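# Unscrew bottle cap, set it flat, leave bottle upright

## Task

Twist the cap off the bottle and put the cap down lying flat on the table, with the bottle still standing upright afterwards. Both must stay that way by themselves, not propped up by the robot, and the hands must release everything and pull away at the end.

## Robot and tools

Robot: two arms, left_arm and right_arm, each ending in the same five-finger right hand, so hand numbers mean the same on both. The names are not image sides. left_arm sits on the +y side.

Scene frame: origin on the table top midway between the arms, +x out over the table, +z up. Result lines give each hand point's position in metres, its orientation as a quaternion (w, x, y, z), and linear and angular velocities in this frame. Printed positions may be slightly off, more so at long reach.

Hand point: a spot 0.05 m in front of the palm, where index pad and thumb tip meet in a pinch. Its own axes: +z along the straightened fingers (which extend 0.06 to 0.07 m past it), +y out of the palm, +x across the palm toward the little finger. A wrist bracket on the little-finger side sticks out and can collide. Tilting the hand shifts the point slightly.

The 28-number row, all values in [-1, 1], one list covering both arms: left dx, dy, dz, rx, ry, rz, then left little, ring, middle, index, thumb_bend, thumb_turn, force_limit, speed; then the same fourteen for the right arm. Send all 28 even if only one arm moves.

Arm part (dx to rz): an offset, not a pose. It is measured in that hand point's own axes from the pose in the most recent result showing it (before any such result in the scene, or for later calls within one reply, from where the arm is when the action begins). 1.0 equals 0.6 m of travel or 180 degrees; rx, ry, rz form one rotation vector. All zeros drives the arm back to that reference pose; it is not a pause. Each step the command is clipped to 100 mm and 16 degrees from the measured pose, so big offsets may need several calls.

Hand part: absolute targets. Fingers and thumb_bend: +1 straight, -1 fully curled. thumb_turn: +1 beside the palm, -1 across in front of it. A pinch is roughly index -0.22, thumb_bend -0.75, thumb_turn -0.57. force_limit maps -1..+1 to about 0..10 N at the fingertip (0..15 N for thumb motors) and only stops closing. speed maps -1..+1 to nearly still..full (full travel 0.6 s); use -0.9 or slower for gentle closing. A whole-hand wrap with the thumb turned in fits objects 0.035 to 0.08 m across; turn the thumb before arriving. A motor only starts when its target changes by 0.01 or more; it then locks. To keep a hand unchanged, resend its last eight numbers, or before any, its hand_measured six plus hand_force_limit and hand_speed.

Tools:
- execute_actions {"actions": [...], "pictures": bool}. Empty list: just report state. One action {"rows": [[28 numbers], ...], "steps": up to 15}: each row holds for one 1/30 s step, the last row repeats; each row is an offset from the same reference pose, not from the previous row. One wait {"steps": up to 300}, counted from the previous result.
- move {"target": [28 numbers], "speed": m/s 0.002 to 0.5 (default 0.25, rotation up to twice that in rad/s), "stop_force": N 13 to 80, optional}. Straight-line paths for both hand points to the offset poses, ending together, 0.5 to 10 s. Hand numbers are sent at the start. With stop_force, an arm stops its path when its wrist sensor feels that much added push against the direction of travel, then backs up two steps and holds; use it only slowly, not when the hand turns, and omit it when lifting off something the hand presses on. The result adds a move: line: done, off_target, moving, held, contact or fault, plus limits=paced (pose clipped) or limits=held (some steps blocked), and distance to target per arm.
- wait {"seconds": 0 to 10}: let time pass without new commands.
- zoom_image {"camera", "region": [x0, y0, x1, y1]} in pixels, at most 504 by 504, on cam_head_left, cam_head_right, cam_high (896x504) or cam_left_wrist, cam_right_wrist (616x616).
- show_instructions: shows the reference image pages.
- finished_scene {"scene": n}: ends and grades the current scene; irreversible.

Other result lines: HELD marks steps whose command was withheld; pose unreachable means the clearance check altered or blocked an arm's command; Hand target shows where each arm is being driven. Wrist force and Wrist torque give sensor readings in the hand point's axes (offset up to about 5.5 N, noise around 3 N, saturating near 100 N). hand_measured, hand_stopped_by (moving, target, force, stalled, fault), hand_load_n (positive when pushed open) list six motors in row order; loads near zero mean the grip is lost.

Avoid: knocking anything off the table; arms or hands bumping or pressing each other; commanding a stiff arm past a firm contact. Joint torque over its limit or 150 N external force freezes that arm for 10 s. Holding loads heats motors; MOTOR HOT appears at 70 °C and brakes engage at 85 °C. Loose objects may occasionally get nudged, so recheck before finishing. Arms move with about 0.17 s lag and may fall short after large moves.

Each tool is called after "Emit:" in YAML: its name, and indented under it one key for each argument.

Reference images:

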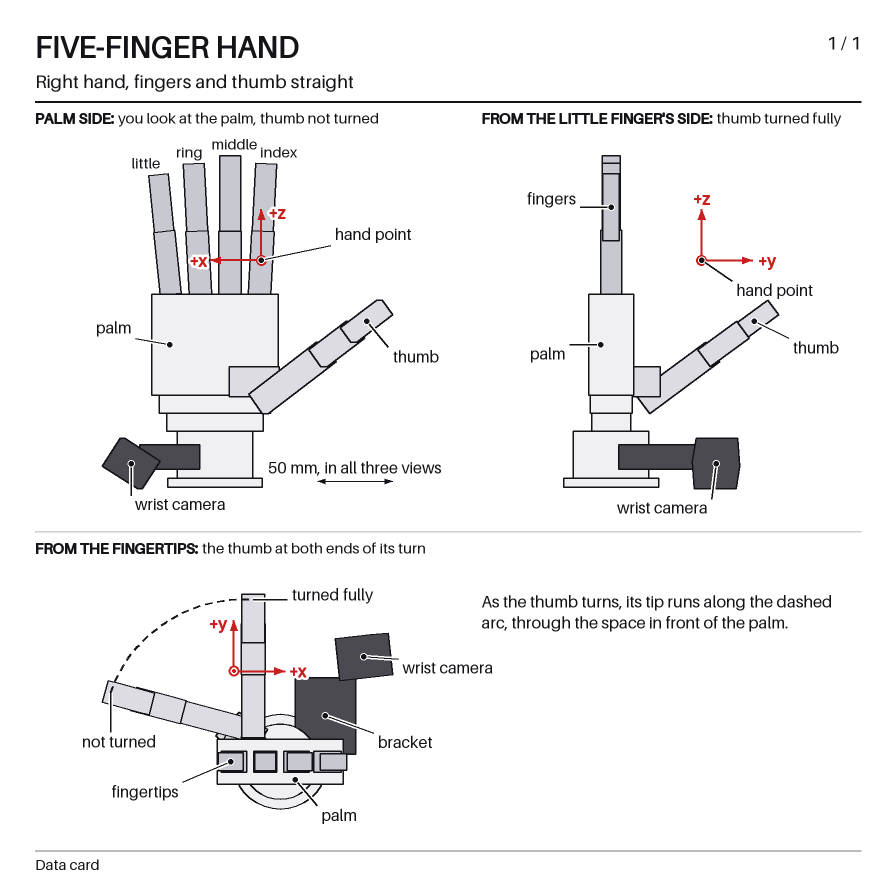

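## Session

Emit:
execute_actions:
  actions: []

Scene clock: 0.00 s of 8400.00 s.
left_arm: end_effector_position=(-0.0468, +1.2178, +0.5557) hand_measured=(+1.000, +1.000, +1.000, +1.000, +1.000, +1.000) hand_load_n=(+0.0, +0.0, +0.0, +0.0, +0.0, +0.0) hand_stopped_by=(target, target, target, target, target, target) hand_force_limit=0.00 hand_speed=-0.80 end_effector_quat_wxyz=(-0.014, -0.707, +0.706, +0.031) end_effector_velocity=(+0.001, +0.000, -0.000) end_effector_angular_velocity=(-0.001, +0.000, -0.001) | right_arm: end_effector_position=(+0.1419, -1.0563, +0.6088) hand_measured=(+1.000, +1.000, +1.000, +1.000, +1.000, +1.000) hand_load_n=(+0.0, +0.0, +0.0, +0.0, +0.0, +0.0) hand_stopped_by=(target, target, target, target, target, target) hand_force_limit=0.00 hand_speed=-0.80 end_effector_quat_wxyz=(-0.003, +0.669, +0.743, -0.031) end_effector_velocity=(+0.000, -0.000, -0.000) end_effector_angular_velocity=(-0.000, -0.001, +0.002)
Joint positions: left_arm=[ 1.2   -1.445  1.392  1.615  1.504 -1.787] | right_arm=[-1.866 -1.497  1.335  1.679  1.603 -1.967]
Joint velocities: left_arm=[-0.002  0.001  0.    -0.    -0.    -0.   ] | right_arm=[-0.     0.     0.    -0.    -0.001 -0.002]
Wrist force (N, on the end effector, along its own x y z axes, offset not removed): no reading
Wrist torque (N m, same axes, about the end effector's origin, offset not removed): no reading
Hand target (left_arm): -0.047, +1.218, +0.556; +0.014, +0.707, -0.706, -0.031
Hand target (right_arm): +0.142, -1.056, +0.609; -0.003, +0.669, +0.743, -0.031

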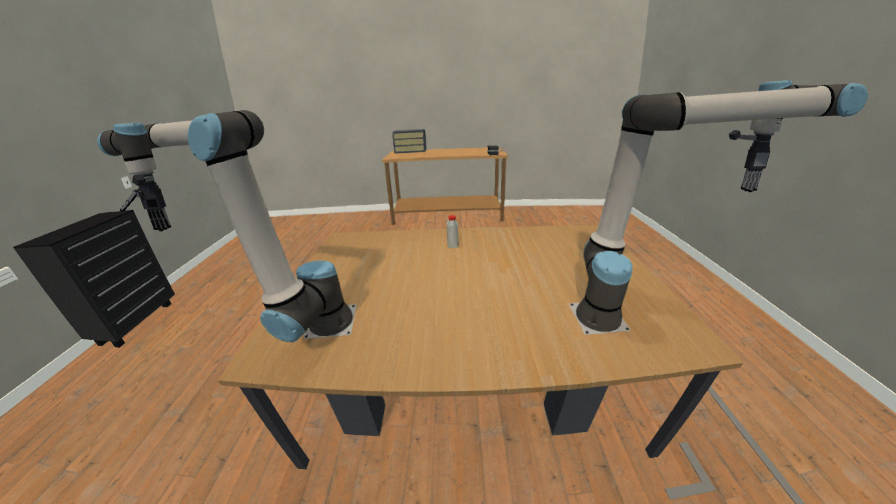

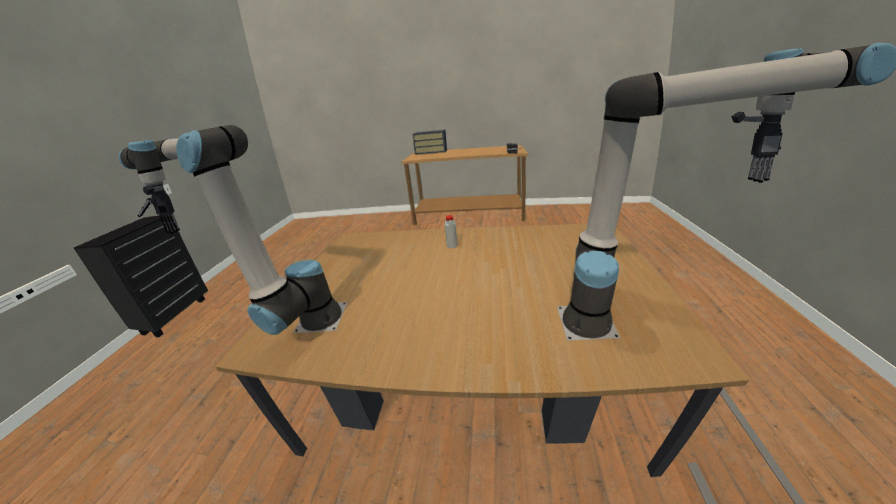

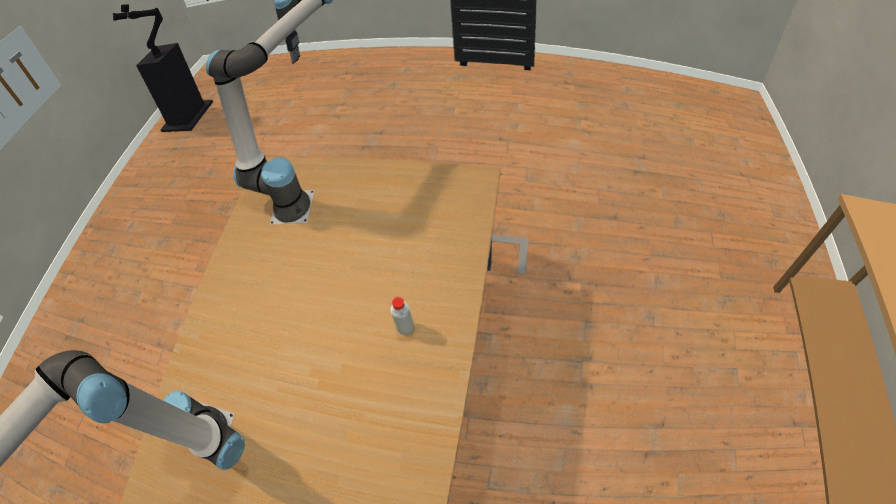

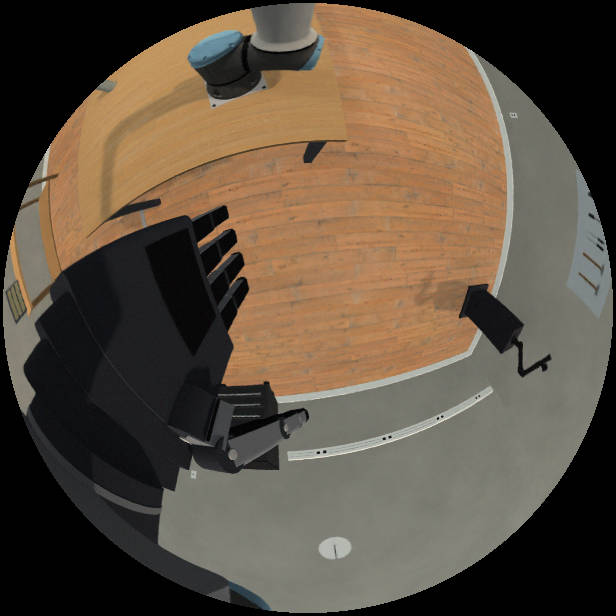

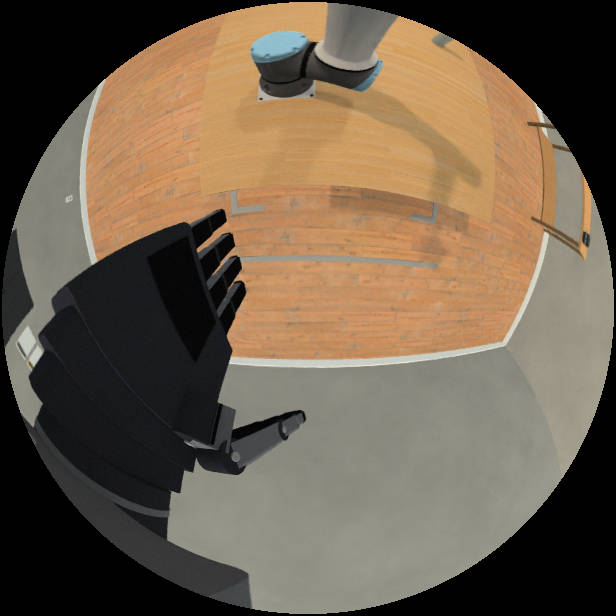

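Emit:
zoom_image:
  camera: "cam_high"
  region: [350, 270, 450, 360]

Emit:
zoom_image:
  camera: "cam_head_left"
  region: [420, 200, 490, 260]

Region (350, 270, 450, 360) of cam_high's 896x504 image, scaled by 5.040, with more detail than that image has; it fills the top 454 rows of this view, and the rest is white.

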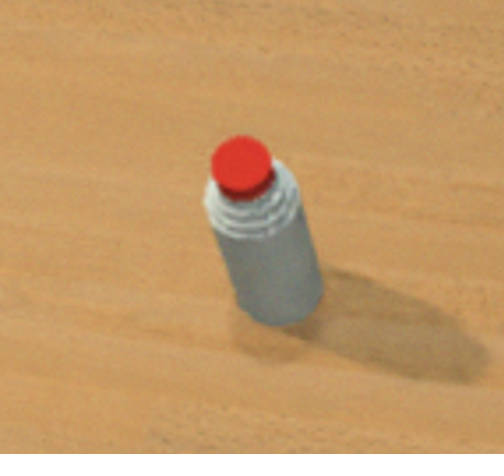

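Region (420, 200, 490, 260) of cam_head_left's 896x504 image, scaled by 7.200, with more detail than that image has; it fills the top 432 rows of this view, and the rest is white.

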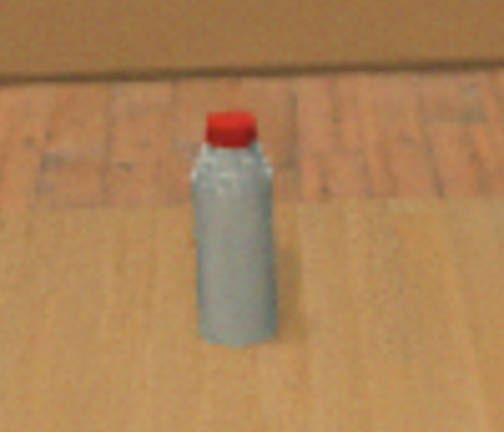

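Emit:
move:
  target: [0.5,-0.92,0,0,0,-0.25,1,1,1,1,1,-1,0,0.5, 0.45,0.7,0,0,0,0.28,1,1,1,1,1,-1,0,0.5]
  speed: 0.4

Emit:
move:
  target: [0.7,0.55,0.4,0,0.5,0,1,1,1,1,1,-1,0,0.5, 0.45,-0.5,0.3,0,0,0,0.2,0.2,0.2,0.2,0.3,-1,0,0.5]
  speed: 0.3

Scene clock: 50.47 s of 8400.00 s.
left_arm: end_effector_position=(+0.5037, +0.9188, +0.5141) hand_measured=(+1.000, +1.000, +1.000, +1.000, +1.000, -1.000) hand_load_n=(+0.0, +0.0, +0.0, +0.0, +0.0, +0.0) hand_stopped_by=(target, target, target, target, target, target) hand_force_limit=0.00 hand_speed=0.50 end_effector_quat_wxyz=(+0.001, +0.923, -0.382, -0.034) end_effector_velocity=(+0.002, +0.000, -0.000) end_effector_angular_velocity=(+0.002, +0.002, +0.005) | right_arm: end_effector_position=(+0.5297, -0.7442, +0.5774) hand_measured=(+1.000, +1.000, +1.000, +1.000, +1.000, -1.000) hand_load_n=(+0.0, +0.0, +0.0, +0.0, +0.0, +0.0) hand_stopped_by=(target, target, target, target, target, target) hand_force_limit=0.00 hand_speed=0.50 end_effector_quat_wxyz=(+0.010, +0.921, +0.388, -0.029) end_effector_velocity=(+0.002, +0.001, +0.001) end_effector_angular_velocity=(-0.004, +0.003, -0.009)
Joint positions: left_arm=[ 0.091 -1.398  1.423  1.602  1.531 -3.682] | right_arm=[-0.724 -1.566  1.481  1.662  1.631  0.055]
Joint velocities: left_arm=[-0.001  0.003 -0.003  0.001 -0.002 -0.007] | right_arm=[ 0.007  0.004 -0.004  0.001  0.005  0.016]
Wrist force (N, on the end effector, along its own x y z axes, offset not removed): left_arm=[1.7 1.4 -0.6] | right_arm=[0.0 0.2 -0.3]
Wrist torque (N m, same axes, about the end effector's origin, offset not removed): left_arm=[0.55 -0.08 0.40] | right_arm=[-0.17 0.00 -0.16]
Hand target (left_arm): +0.504, +0.919, +0.514; +0.001, +0.924, -0.382, -0.035
Hand target (right_arm): +0.530, -0.744, +0.577; +0.010, +0.922, +0.387, -0.029
Off the commanded pose (left_arm): 0.001 m, 0 deg.
Off the commanded pose (right_arm): 0.001 m, 0 deg.
After step 90, 45.10 s passed at rest.
move: done

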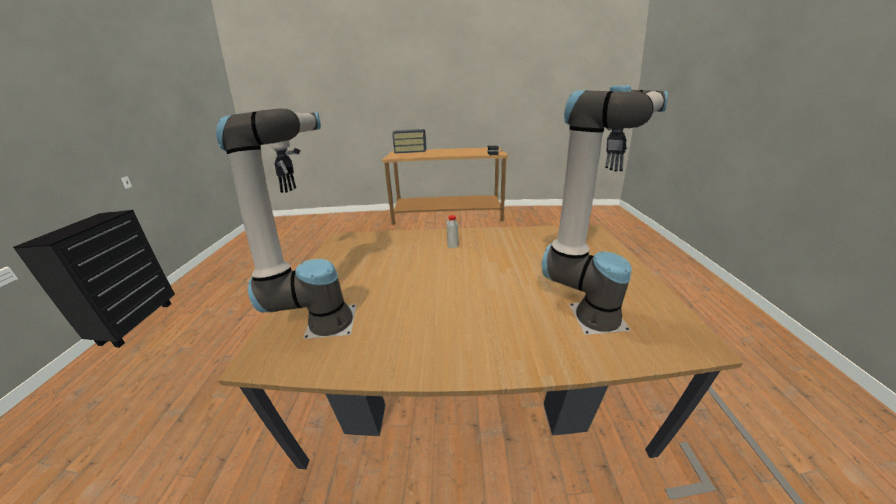

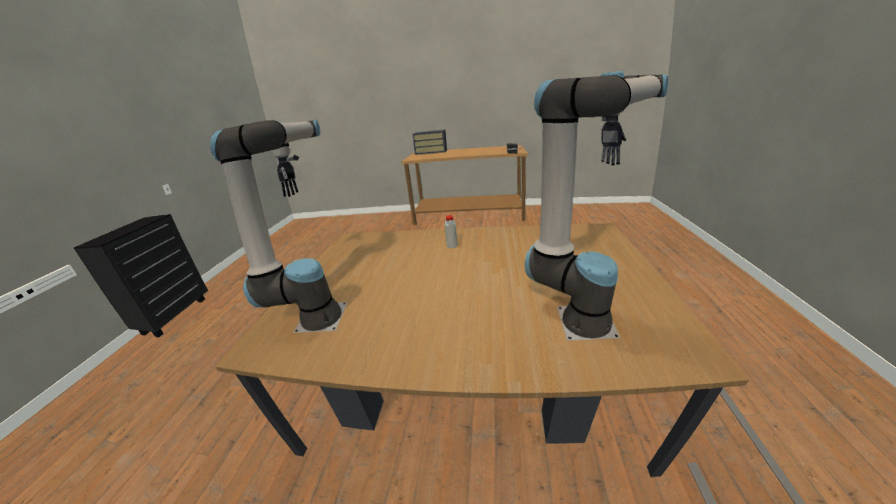

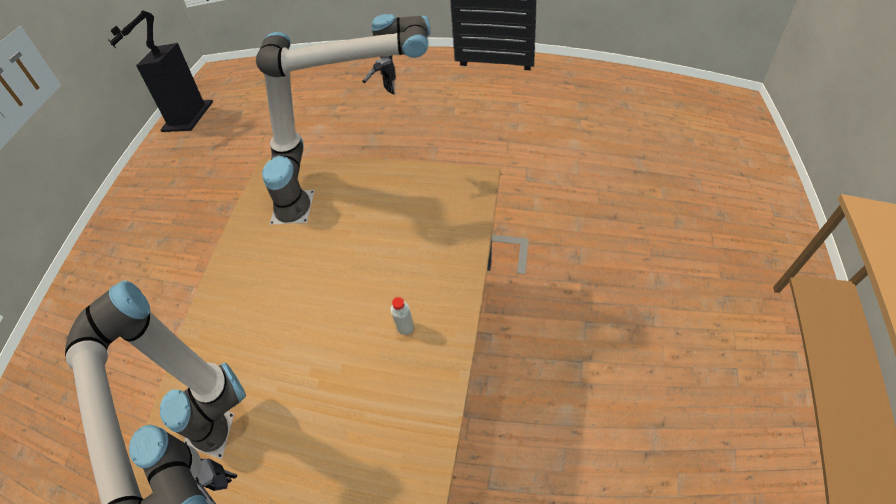

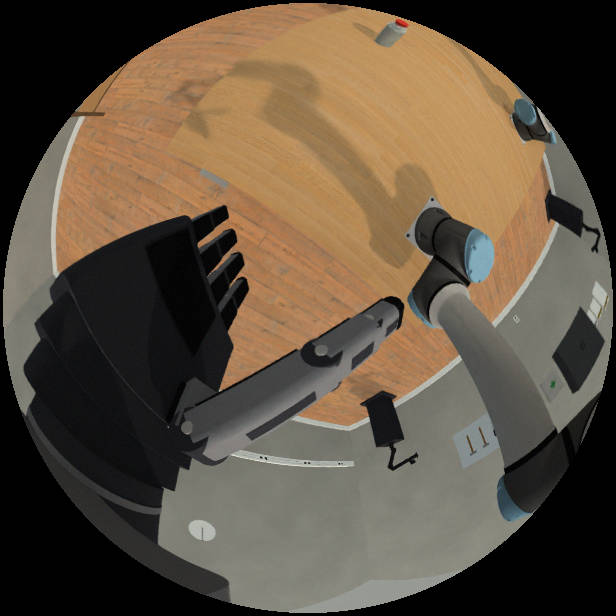

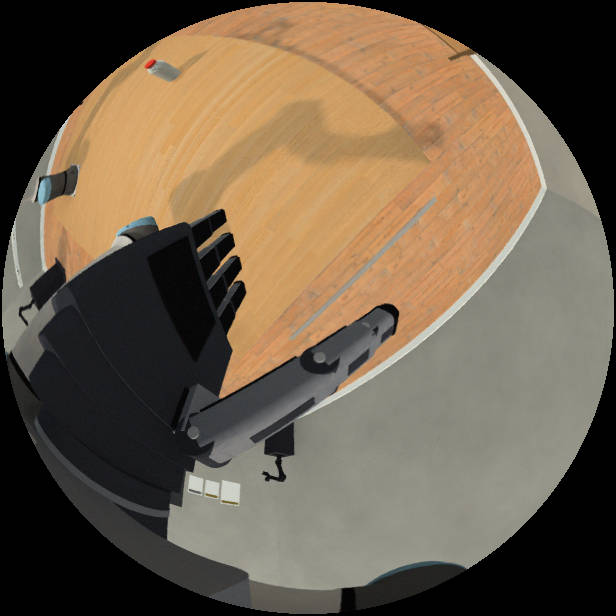

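Scene clock: 53.83 s of 8400.00 s.
left_arm: end_effector_position=(+0.5516, +0.3952, +0.2576) hand_measured=(+1.000, +1.000, +1.000, +1.000, +1.000, -1.000) hand_load_n=(+0.0, +0.0, +0.0, +0.0, +0.0, +0.0) hand_stopped_by=(target, target, target, target, target, target) hand_force_limit=0.00 hand_speed=0.50 end_effector_quat_wxyz=(+0.271, +0.678, -0.270, +0.628) end_effector_velocity=(+0.001, -0.002, -0.002) end_effector_angular_velocity=(-0.006, -0.008, +0.007) | right_arm: end_effector_position=(+0.4946, -0.3495, +0.3823) hand_measured=(+0.200, +0.200, +0.200, +0.200, +0.300, -1.000) hand_load_n=(+0.0, +0.0, +0.0, +0.0, +0.0, +0.0) hand_stopped_by=(target, target, target, target, target, target) hand_force_limit=0.00 hand_speed=0.50 end_effector_quat_wxyz=(+0.009, +0.921, +0.388, -0.029) end_effector_velocity=(+0.000, +0.001, -0.000) end_effector_angular_velocity=(-0.000, -0.001, -0.001)
Joint positions: left_arm=[-0.739 -1.871  2.514 -0.577  1.774 -4.728] | right_arm=[ 0.117 -1.549  1.818  1.352  1.605  0.897]
Joint velocities: left_arm=[-0.009  0.003  0.007 -0.021 -0.016 -0.001] | right_arm=[ 0.003  0.001 -0.001 -0.001  0.     0.004]
Wrist force (N, on the end effector, along its own x y z axes, offset not removed): left_arm=[1.1 3.1 0.9] | right_arm=[-1.6 0.5 -1.4]
Wrist torque (N m, same axes, about the end effector's origin, offset not removed): left_arm=[0.65 -0.05 0.44] | right_arm=[0.01 0.33 -0.11]
Hand target (left_arm): +0.552, +0.395, +0.257; +0.271, +0.677, -0.269, +0.629
Hand target (right_arm): +0.495, -0.349, +0.382; +0.009, +0.921, +0.388, -0.029
Off the commanded pose (left_arm): 0.001 m, 0 deg.
Off the commanded pose (right_arm): 0.001 m, 0 deg.
move: done

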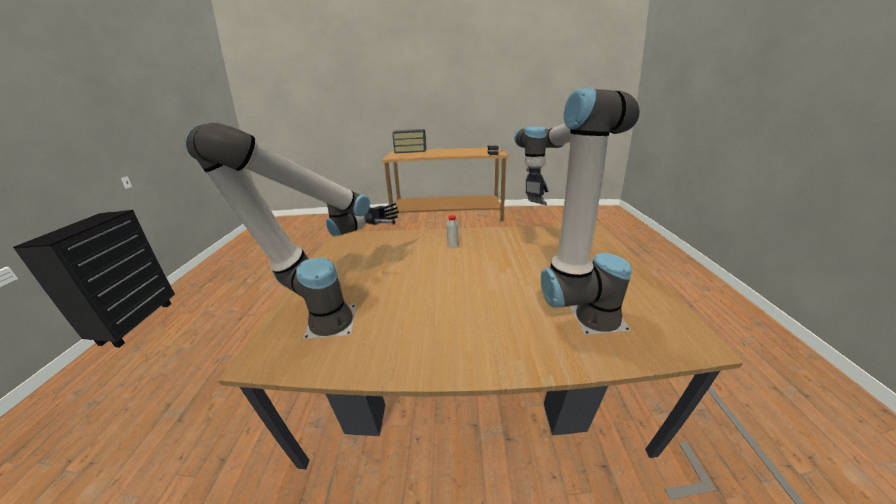

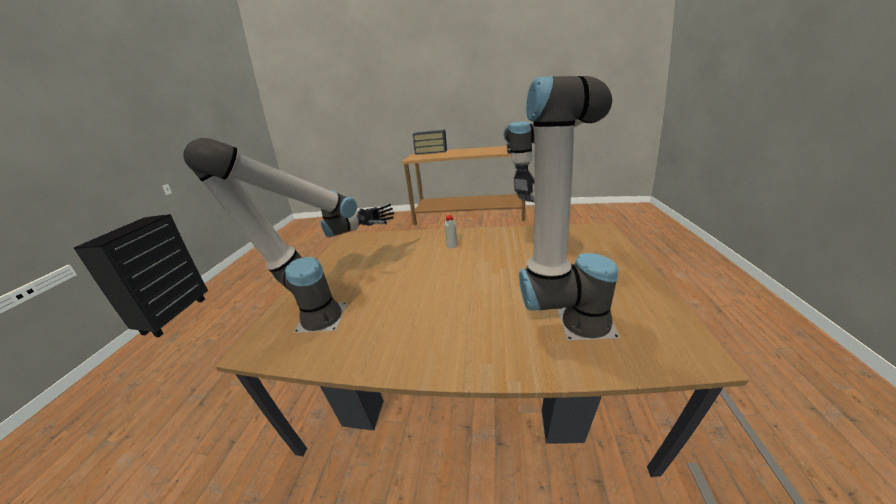

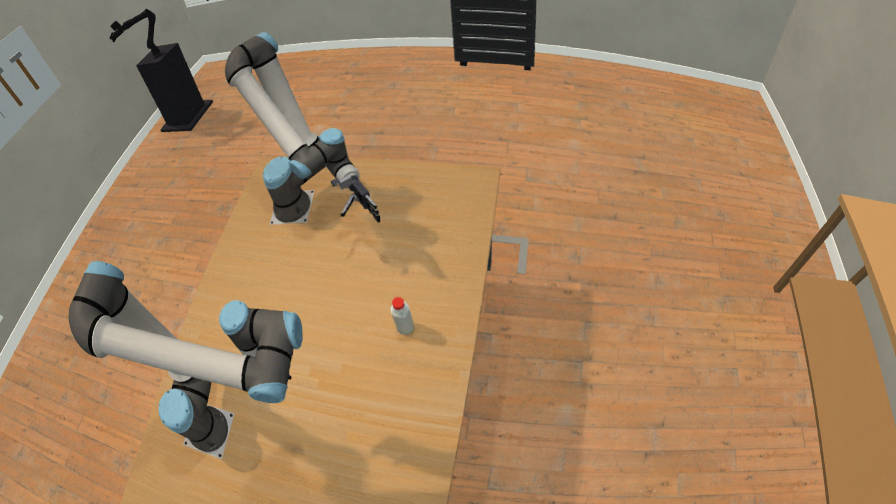

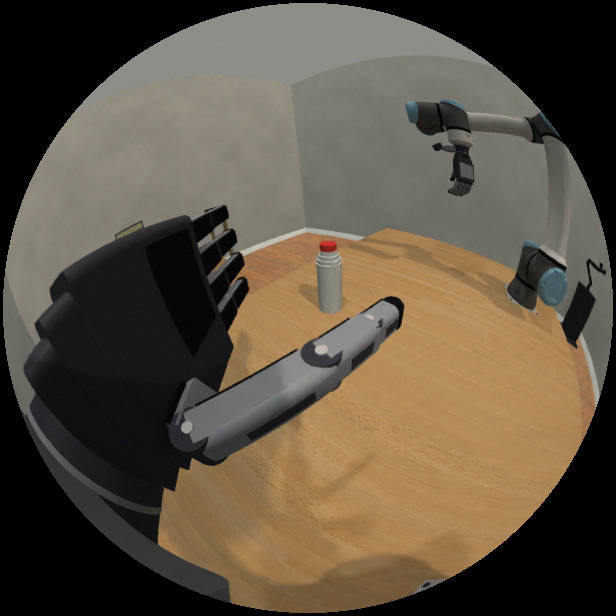

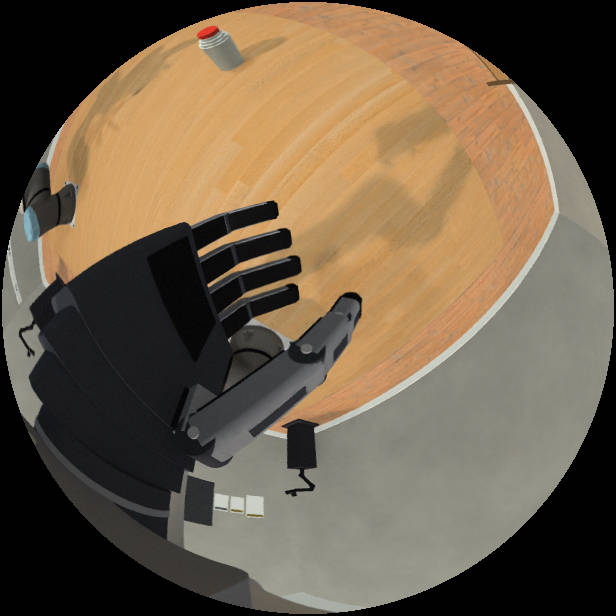

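Emit:
move:
  target: [-0.33,0.03,0.18,0,0.021,0.009,1,1,1,1,1,-1,0,0.5, 0.2,0,0,0,0,-0.25,0.2,0.2,0.2,0.2,0.3,-1,0,0.5]

Emit:
zoom_image:
  camera: "cam_head_left"
  region: [380, 130, 580, 270]

Scene clock: 63.50 s of 8400.00 s.
left_arm: end_effector_position=(+0.6021, +0.3115, +0.0544) hand_measured=(+1.000, +1.000, +1.000, +1.000, +1.000, -1.000) hand_load_n=(+0.0, +0.0, +0.0, +0.0, +0.0, +0.0) hand_stopped_by=(target, target, target, target, target, target) hand_force_limit=0.00 hand_speed=0.50 end_effector_quat_wxyz=(+0.271, +0.653, -0.270, +0.654) end_effector_velocity=(+0.001, -0.001, -0.002) end_effector_angular_velocity=(-0.002, -0.002, +0.000) | right_arm: end_effector_position=(+0.5782, -0.2640, +0.3750) hand_measured=(+0.200, +0.200, +0.200, +0.200, +0.300, -1.000) hand_load_n=(+0.0, +0.0, +0.0, +0.0, +0.0, +0.0) hand_stopped_by=(target, target, target, target, target, target) hand_force_limit=0.00 hand_speed=0.50 end_effector_quat_wxyz=(-0.002, +0.703, +0.710, -0.030) end_effector_velocity=(+0.001, +0.001, -0.000) end_effector_angular_velocity=(+0.000, +0.000, +0.010)
Joint positions: left_arm=[-0.862 -1.239  2.571 -1.333  1.65  -4.712] | right_arm=[ 0.208 -1.437  1.704  1.357  1.6    0.203]
Joint velocities: left_arm=[-0.002  0.01  -0.001 -0.011 -0.002  0.   ] | right_arm=[ 0.     0.001 -0.001  0.     0.    -0.01 ]
Wrist force (N, on the end effector, along its own x y z axes, offset not removed): left_arm=[1.0 3.5 1.1] | right_arm=[-0.2 1.9 -2.0]
Wrist torque (N m, same axes, about the end effector's origin, offset not removed): left_arm=[0.75 -0.03 0.39] | right_arm=[0.15 0.15 -0.06]
Hand target (left_arm): +0.602, +0.311, +0.054; +0.271, +0.653, -0.270, +0.654
Hand target (right_arm): +0.578, -0.264, +0.375; -0.002, +0.703, +0.711, -0.030
Off the commanded pose (left_arm): 0.001 m, 0 deg.
Off the commanded pose (right_arm): 0.000 m, 0 deg.
After step 90, 4.47 s passed at rest.
move: done

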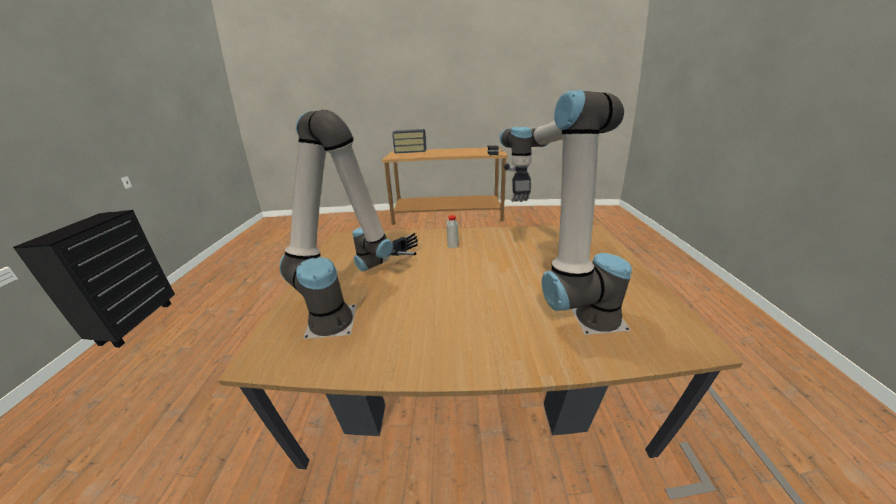

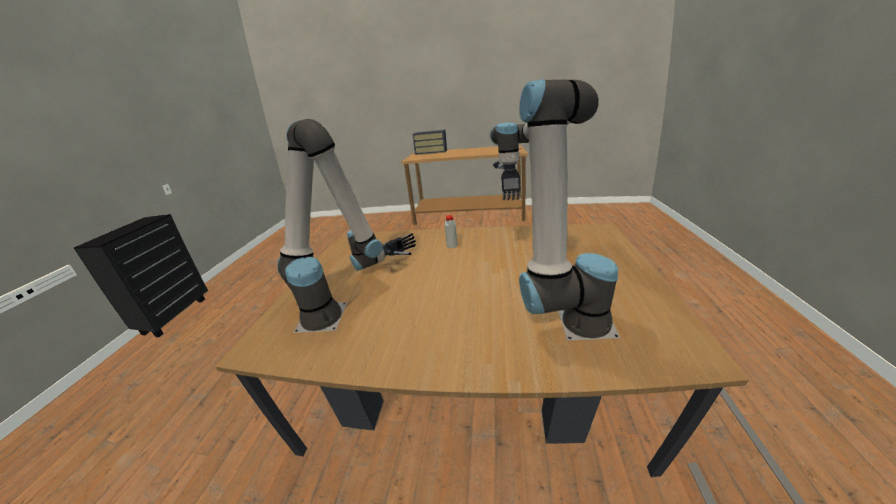

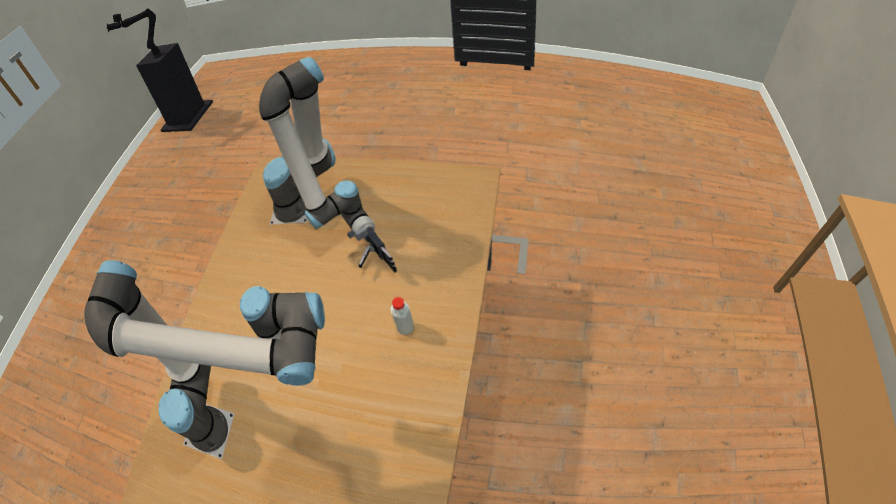

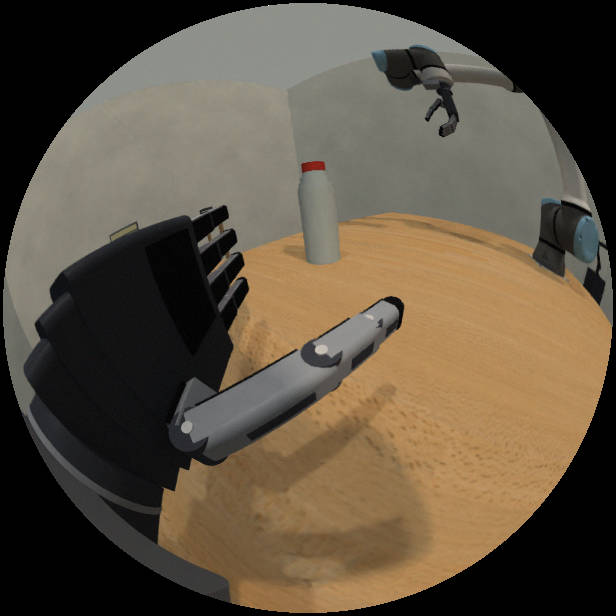

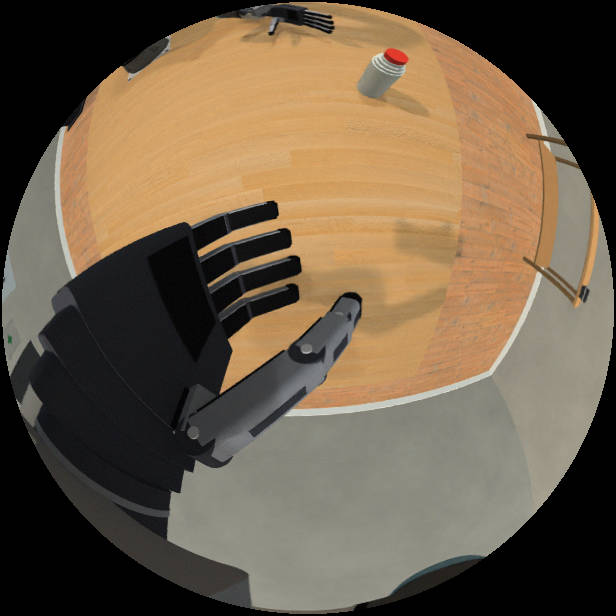

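Region (380, 130, 580, 270) of cam_head_left's 896x504 image, scaled by 2.520, with more detail than that image has; it fills the top 353 rows of this view, and the rest is white.

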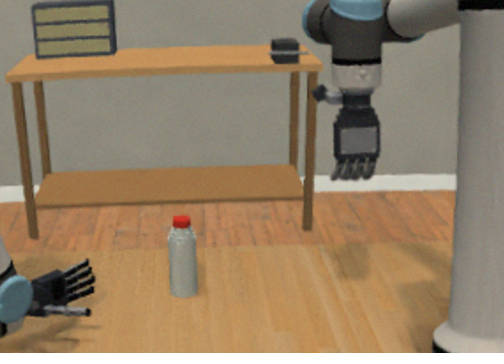

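Emit:
zoom_image:
  camera: "cam_left_wrist"
  region: [400, 60, 490, 150]

Region (400, 60, 490, 150) of cam_left_wrist's 616x616 image, scaled by 5.600, with more detail than that image has.

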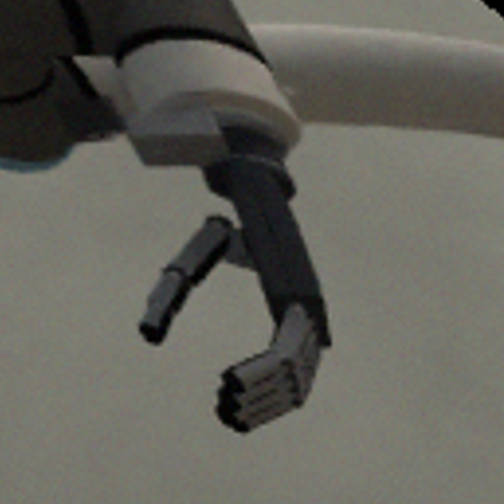

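Emit:
move:
  target: [-0.015,0.04,0.2,0,0,0,1,1,1,1,1,-1,0,0.5, 0,0,0,0,0,0,0.2,0.2,0.2,0.2,0.3,-1,0,0.5]
  speed: 0.15

Scene clock: 82.90 s of 8400.00 s.
left_arm: end_effector_position=(+0.6697, +0.2099, +0.0457) hand_measured=(+1.000, +1.000, +1.000, +1.000, +1.000, -1.000) hand_load_n=(+0.0, +0.0, +0.0, +0.0, +0.0, +0.0) hand_stopped_by=(target, target, target, target, target, target) hand_force_limit=0.00 hand_speed=0.50 end_effector_quat_wxyz=(+0.271, +0.653, -0.271, +0.654) end_effector_velocity=(+0.001, -0.002, +0.000) end_effector_angular_velocity=(-0.000, -0.001, -0.001) | right_arm: end_effector_position=(+0.5782, -0.2640, +0.3750) hand_measured=(+0.200, +0.200, +0.200, +0.200, +0.300, -1.000) hand_load_n=(+0.0, +0.0, +0.0, +0.0, +0.0, +0.0) hand_stopped_by=(target, target, target, target, target, target) hand_force_limit=0.00 hand_speed=0.50 end_effector_quat_wxyz=(-0.002, +0.703, +0.710, -0.030) end_effector_velocity=(+0.000, -0.000, -0.001) end_effector_angular_velocity=(-0.001, +0.002, +0.002)
Joint positions: left_arm=[-0.937 -1.139  2.382 -1.244  1.575 -4.712] | right_arm=[ 0.208 -1.437  1.704  1.357  1.6    0.203]
Joint velocities: left_arm=[-0.001  0.002 -0.004  0.001 -0.     0.001] | right_arm=[-0.     0.001  0.     0.     0.001 -0.002]
Wrist force (N, on the end effector, along its own x y z axes, offset not removed): left_arm=[2.0 1.8 -0.1] | right_arm=[-0.3 1.3 -2.8]
Wrist torque (N m, same axes, about the end effector's origin, offset not removed): left_arm=[0.56 -0.04 0.43] | right_arm=[0.09 0.16 -0.12]
Hand target (left_arm): +0.670, +0.210, +0.046; +0.271, +0.653, -0.271, +0.654
Hand target (right_arm): +0.578, -0.264, +0.375; -0.002, +0.703, +0.710, -0.030
Off the commanded pose (left_arm): 0.000 m, 0 deg.
Off the commanded pose (right_arm): 0.000 m, 0 deg.
After step 90, 14.97 s passed at rest.
move: done

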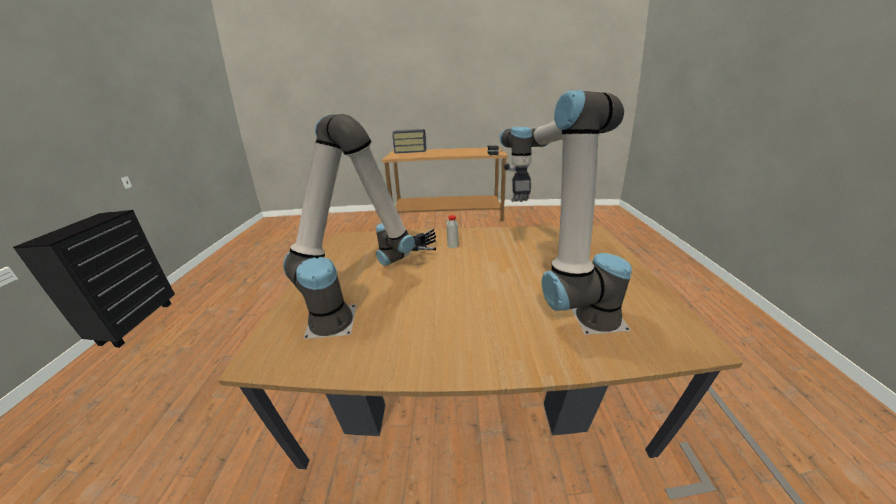

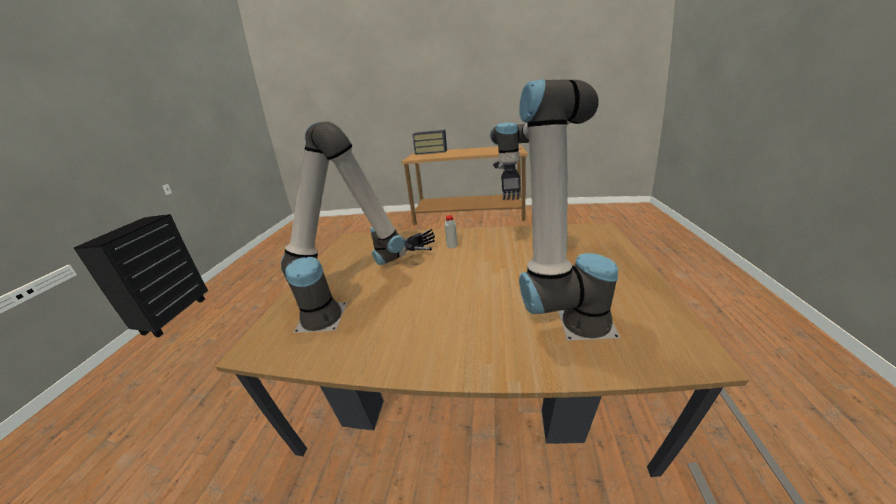

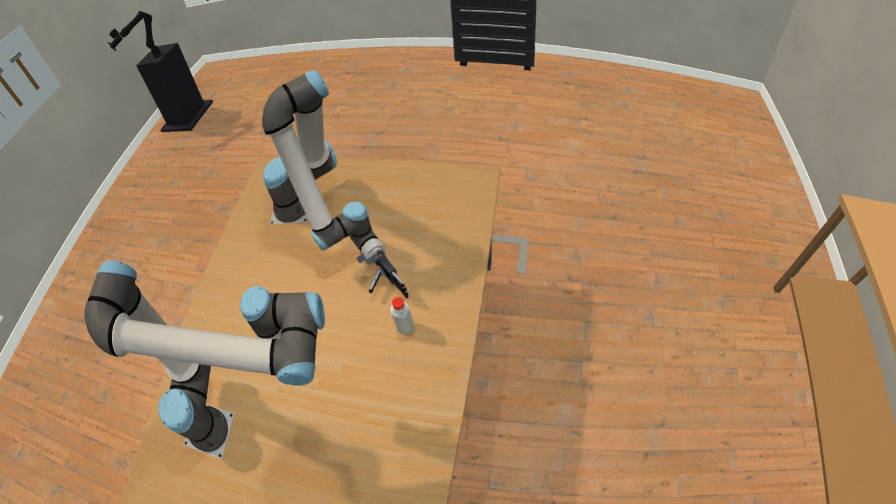

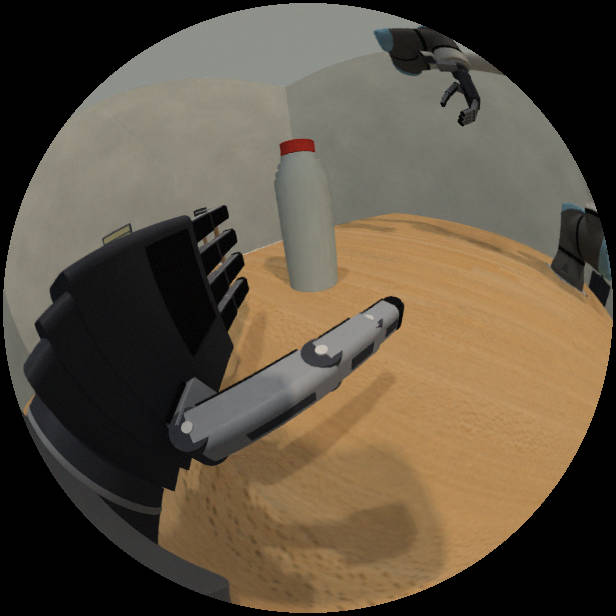

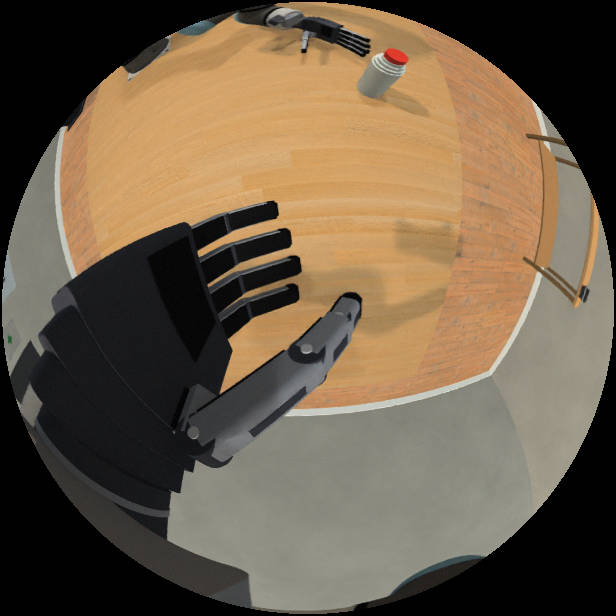

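Emit:
move:
  target: [0,0.025,0.21,0,0,0,1,1,1,1,1,-1,0,0.5, 0.3,0.2,0,0,0,0,0.2,0.2,0.2,0.2,0.3,-1,0,0.5]
  speed: 0.08

Scene clock: 100.13 s of 8400.00 s.
left_arm: end_effector_position=(+0.7481, +0.1102, +0.0459) hand_measured=(+1.000, +1.000, +1.000, +1.000, +1.000, -1.000) hand_load_n=(+0.0, +0.0, +0.0, +0.0, +0.0, +0.0) hand_stopped_by=(target, target, target, target, target, target) hand_force_limit=0.00 hand_speed=0.50 end_effector_quat_wxyz=(+0.271, +0.653, -0.271, +0.654) end_effector_velocity=(+0.001, -0.001, -0.000) end_effector_angular_velocity=(+0.001, +0.000, -0.001) | right_arm: end_effector_position=(+0.6957, -0.0833, +0.3622) hand_measured=(+0.200, +0.200, +0.200, +0.200, +0.300, -1.000) hand_load_n=(+0.0, +0.0, +0.0, +0.0, +0.0, +0.0) hand_stopped_by=(target, target, target, target, target, target) hand_force_limit=0.00 hand_speed=0.50 end_effector_quat_wxyz=(-0.003, +0.703, +0.710, -0.031) end_effector_velocity=(+0.001, +0.002, +0.000) end_effector_angular_velocity=(+0.001, +0.000, +0.001)
Joint positions: left_arm=[-0.964 -1.041  2.155 -1.116  1.547 -4.712] | right_arm=[ 0.426 -1.099  1.28   1.449  1.587  0.421]
Joint velocities: left_arm=[-0.001  0.002 -0.003  0.001  0.     0.   ] | right_arm=[ 0.002  0.004 -0.006  0.002 -0.001  0.   ]
Wrist force (N, on the end effector, along its own x y z axes, offset not removed): left_arm=[2.1 2.5 1.0] | right_arm=[-3.2 2.0 -1.1]
Wrist torque (N m, same axes, about the end effector's origin, offset not removed): left_arm=[0.58 -0.22 0.45] | right_arm=[0.15 0.51 -0.32]
Hand target (left_arm): +0.748, +0.110, +0.046; +0.271, +0.653, -0.271, +0.654
Hand target (right_arm): +0.696, -0.083, +0.362; -0.003, +0.703, +0.710, -0.031
Off the commanded pose (left_arm): 0.000 m, 0 deg.
Off the commanded pose (right_arm): 0.000 m, 0 deg.
After step 90, 11.00 s passed at rest.
move: done

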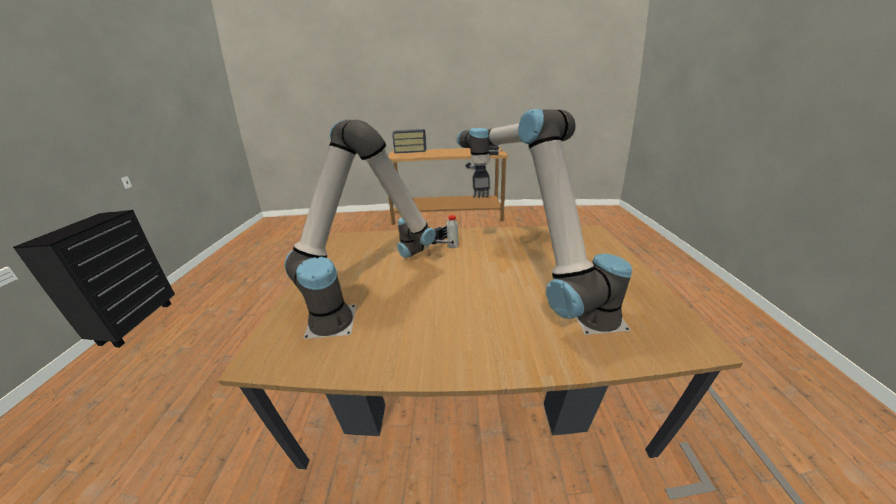

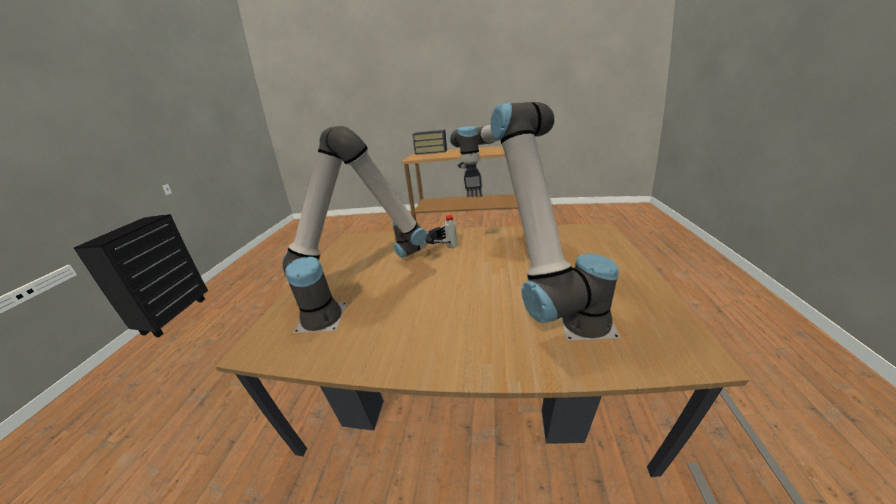

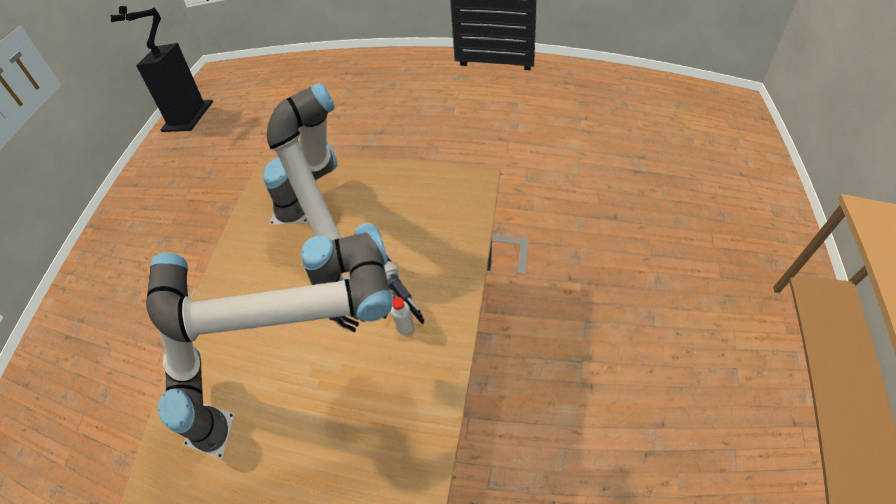

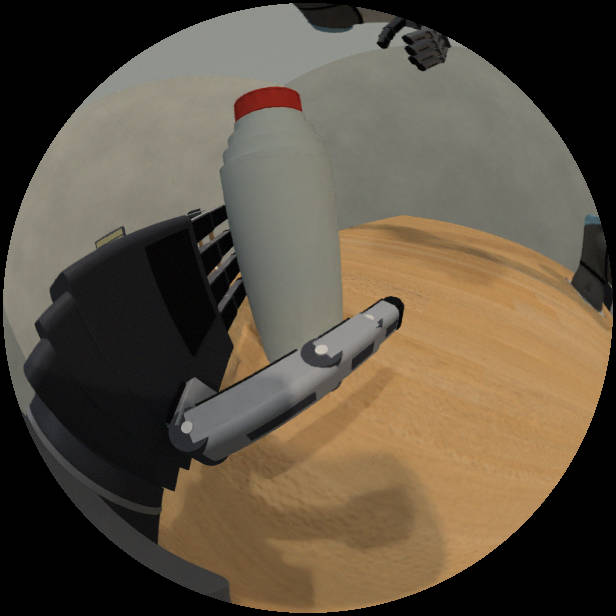

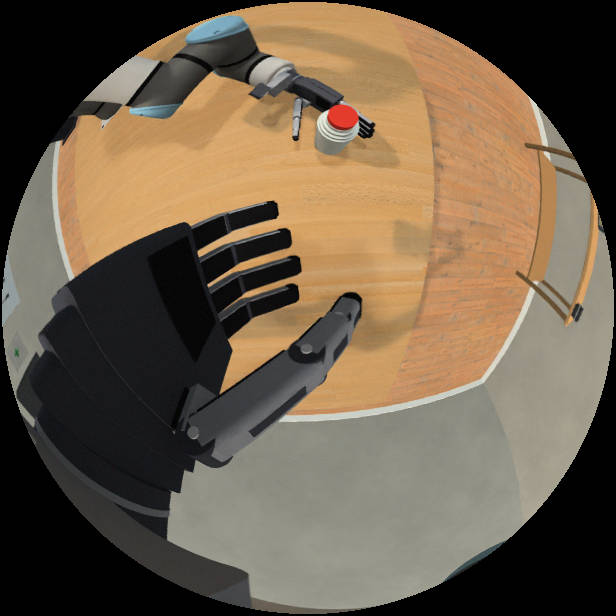

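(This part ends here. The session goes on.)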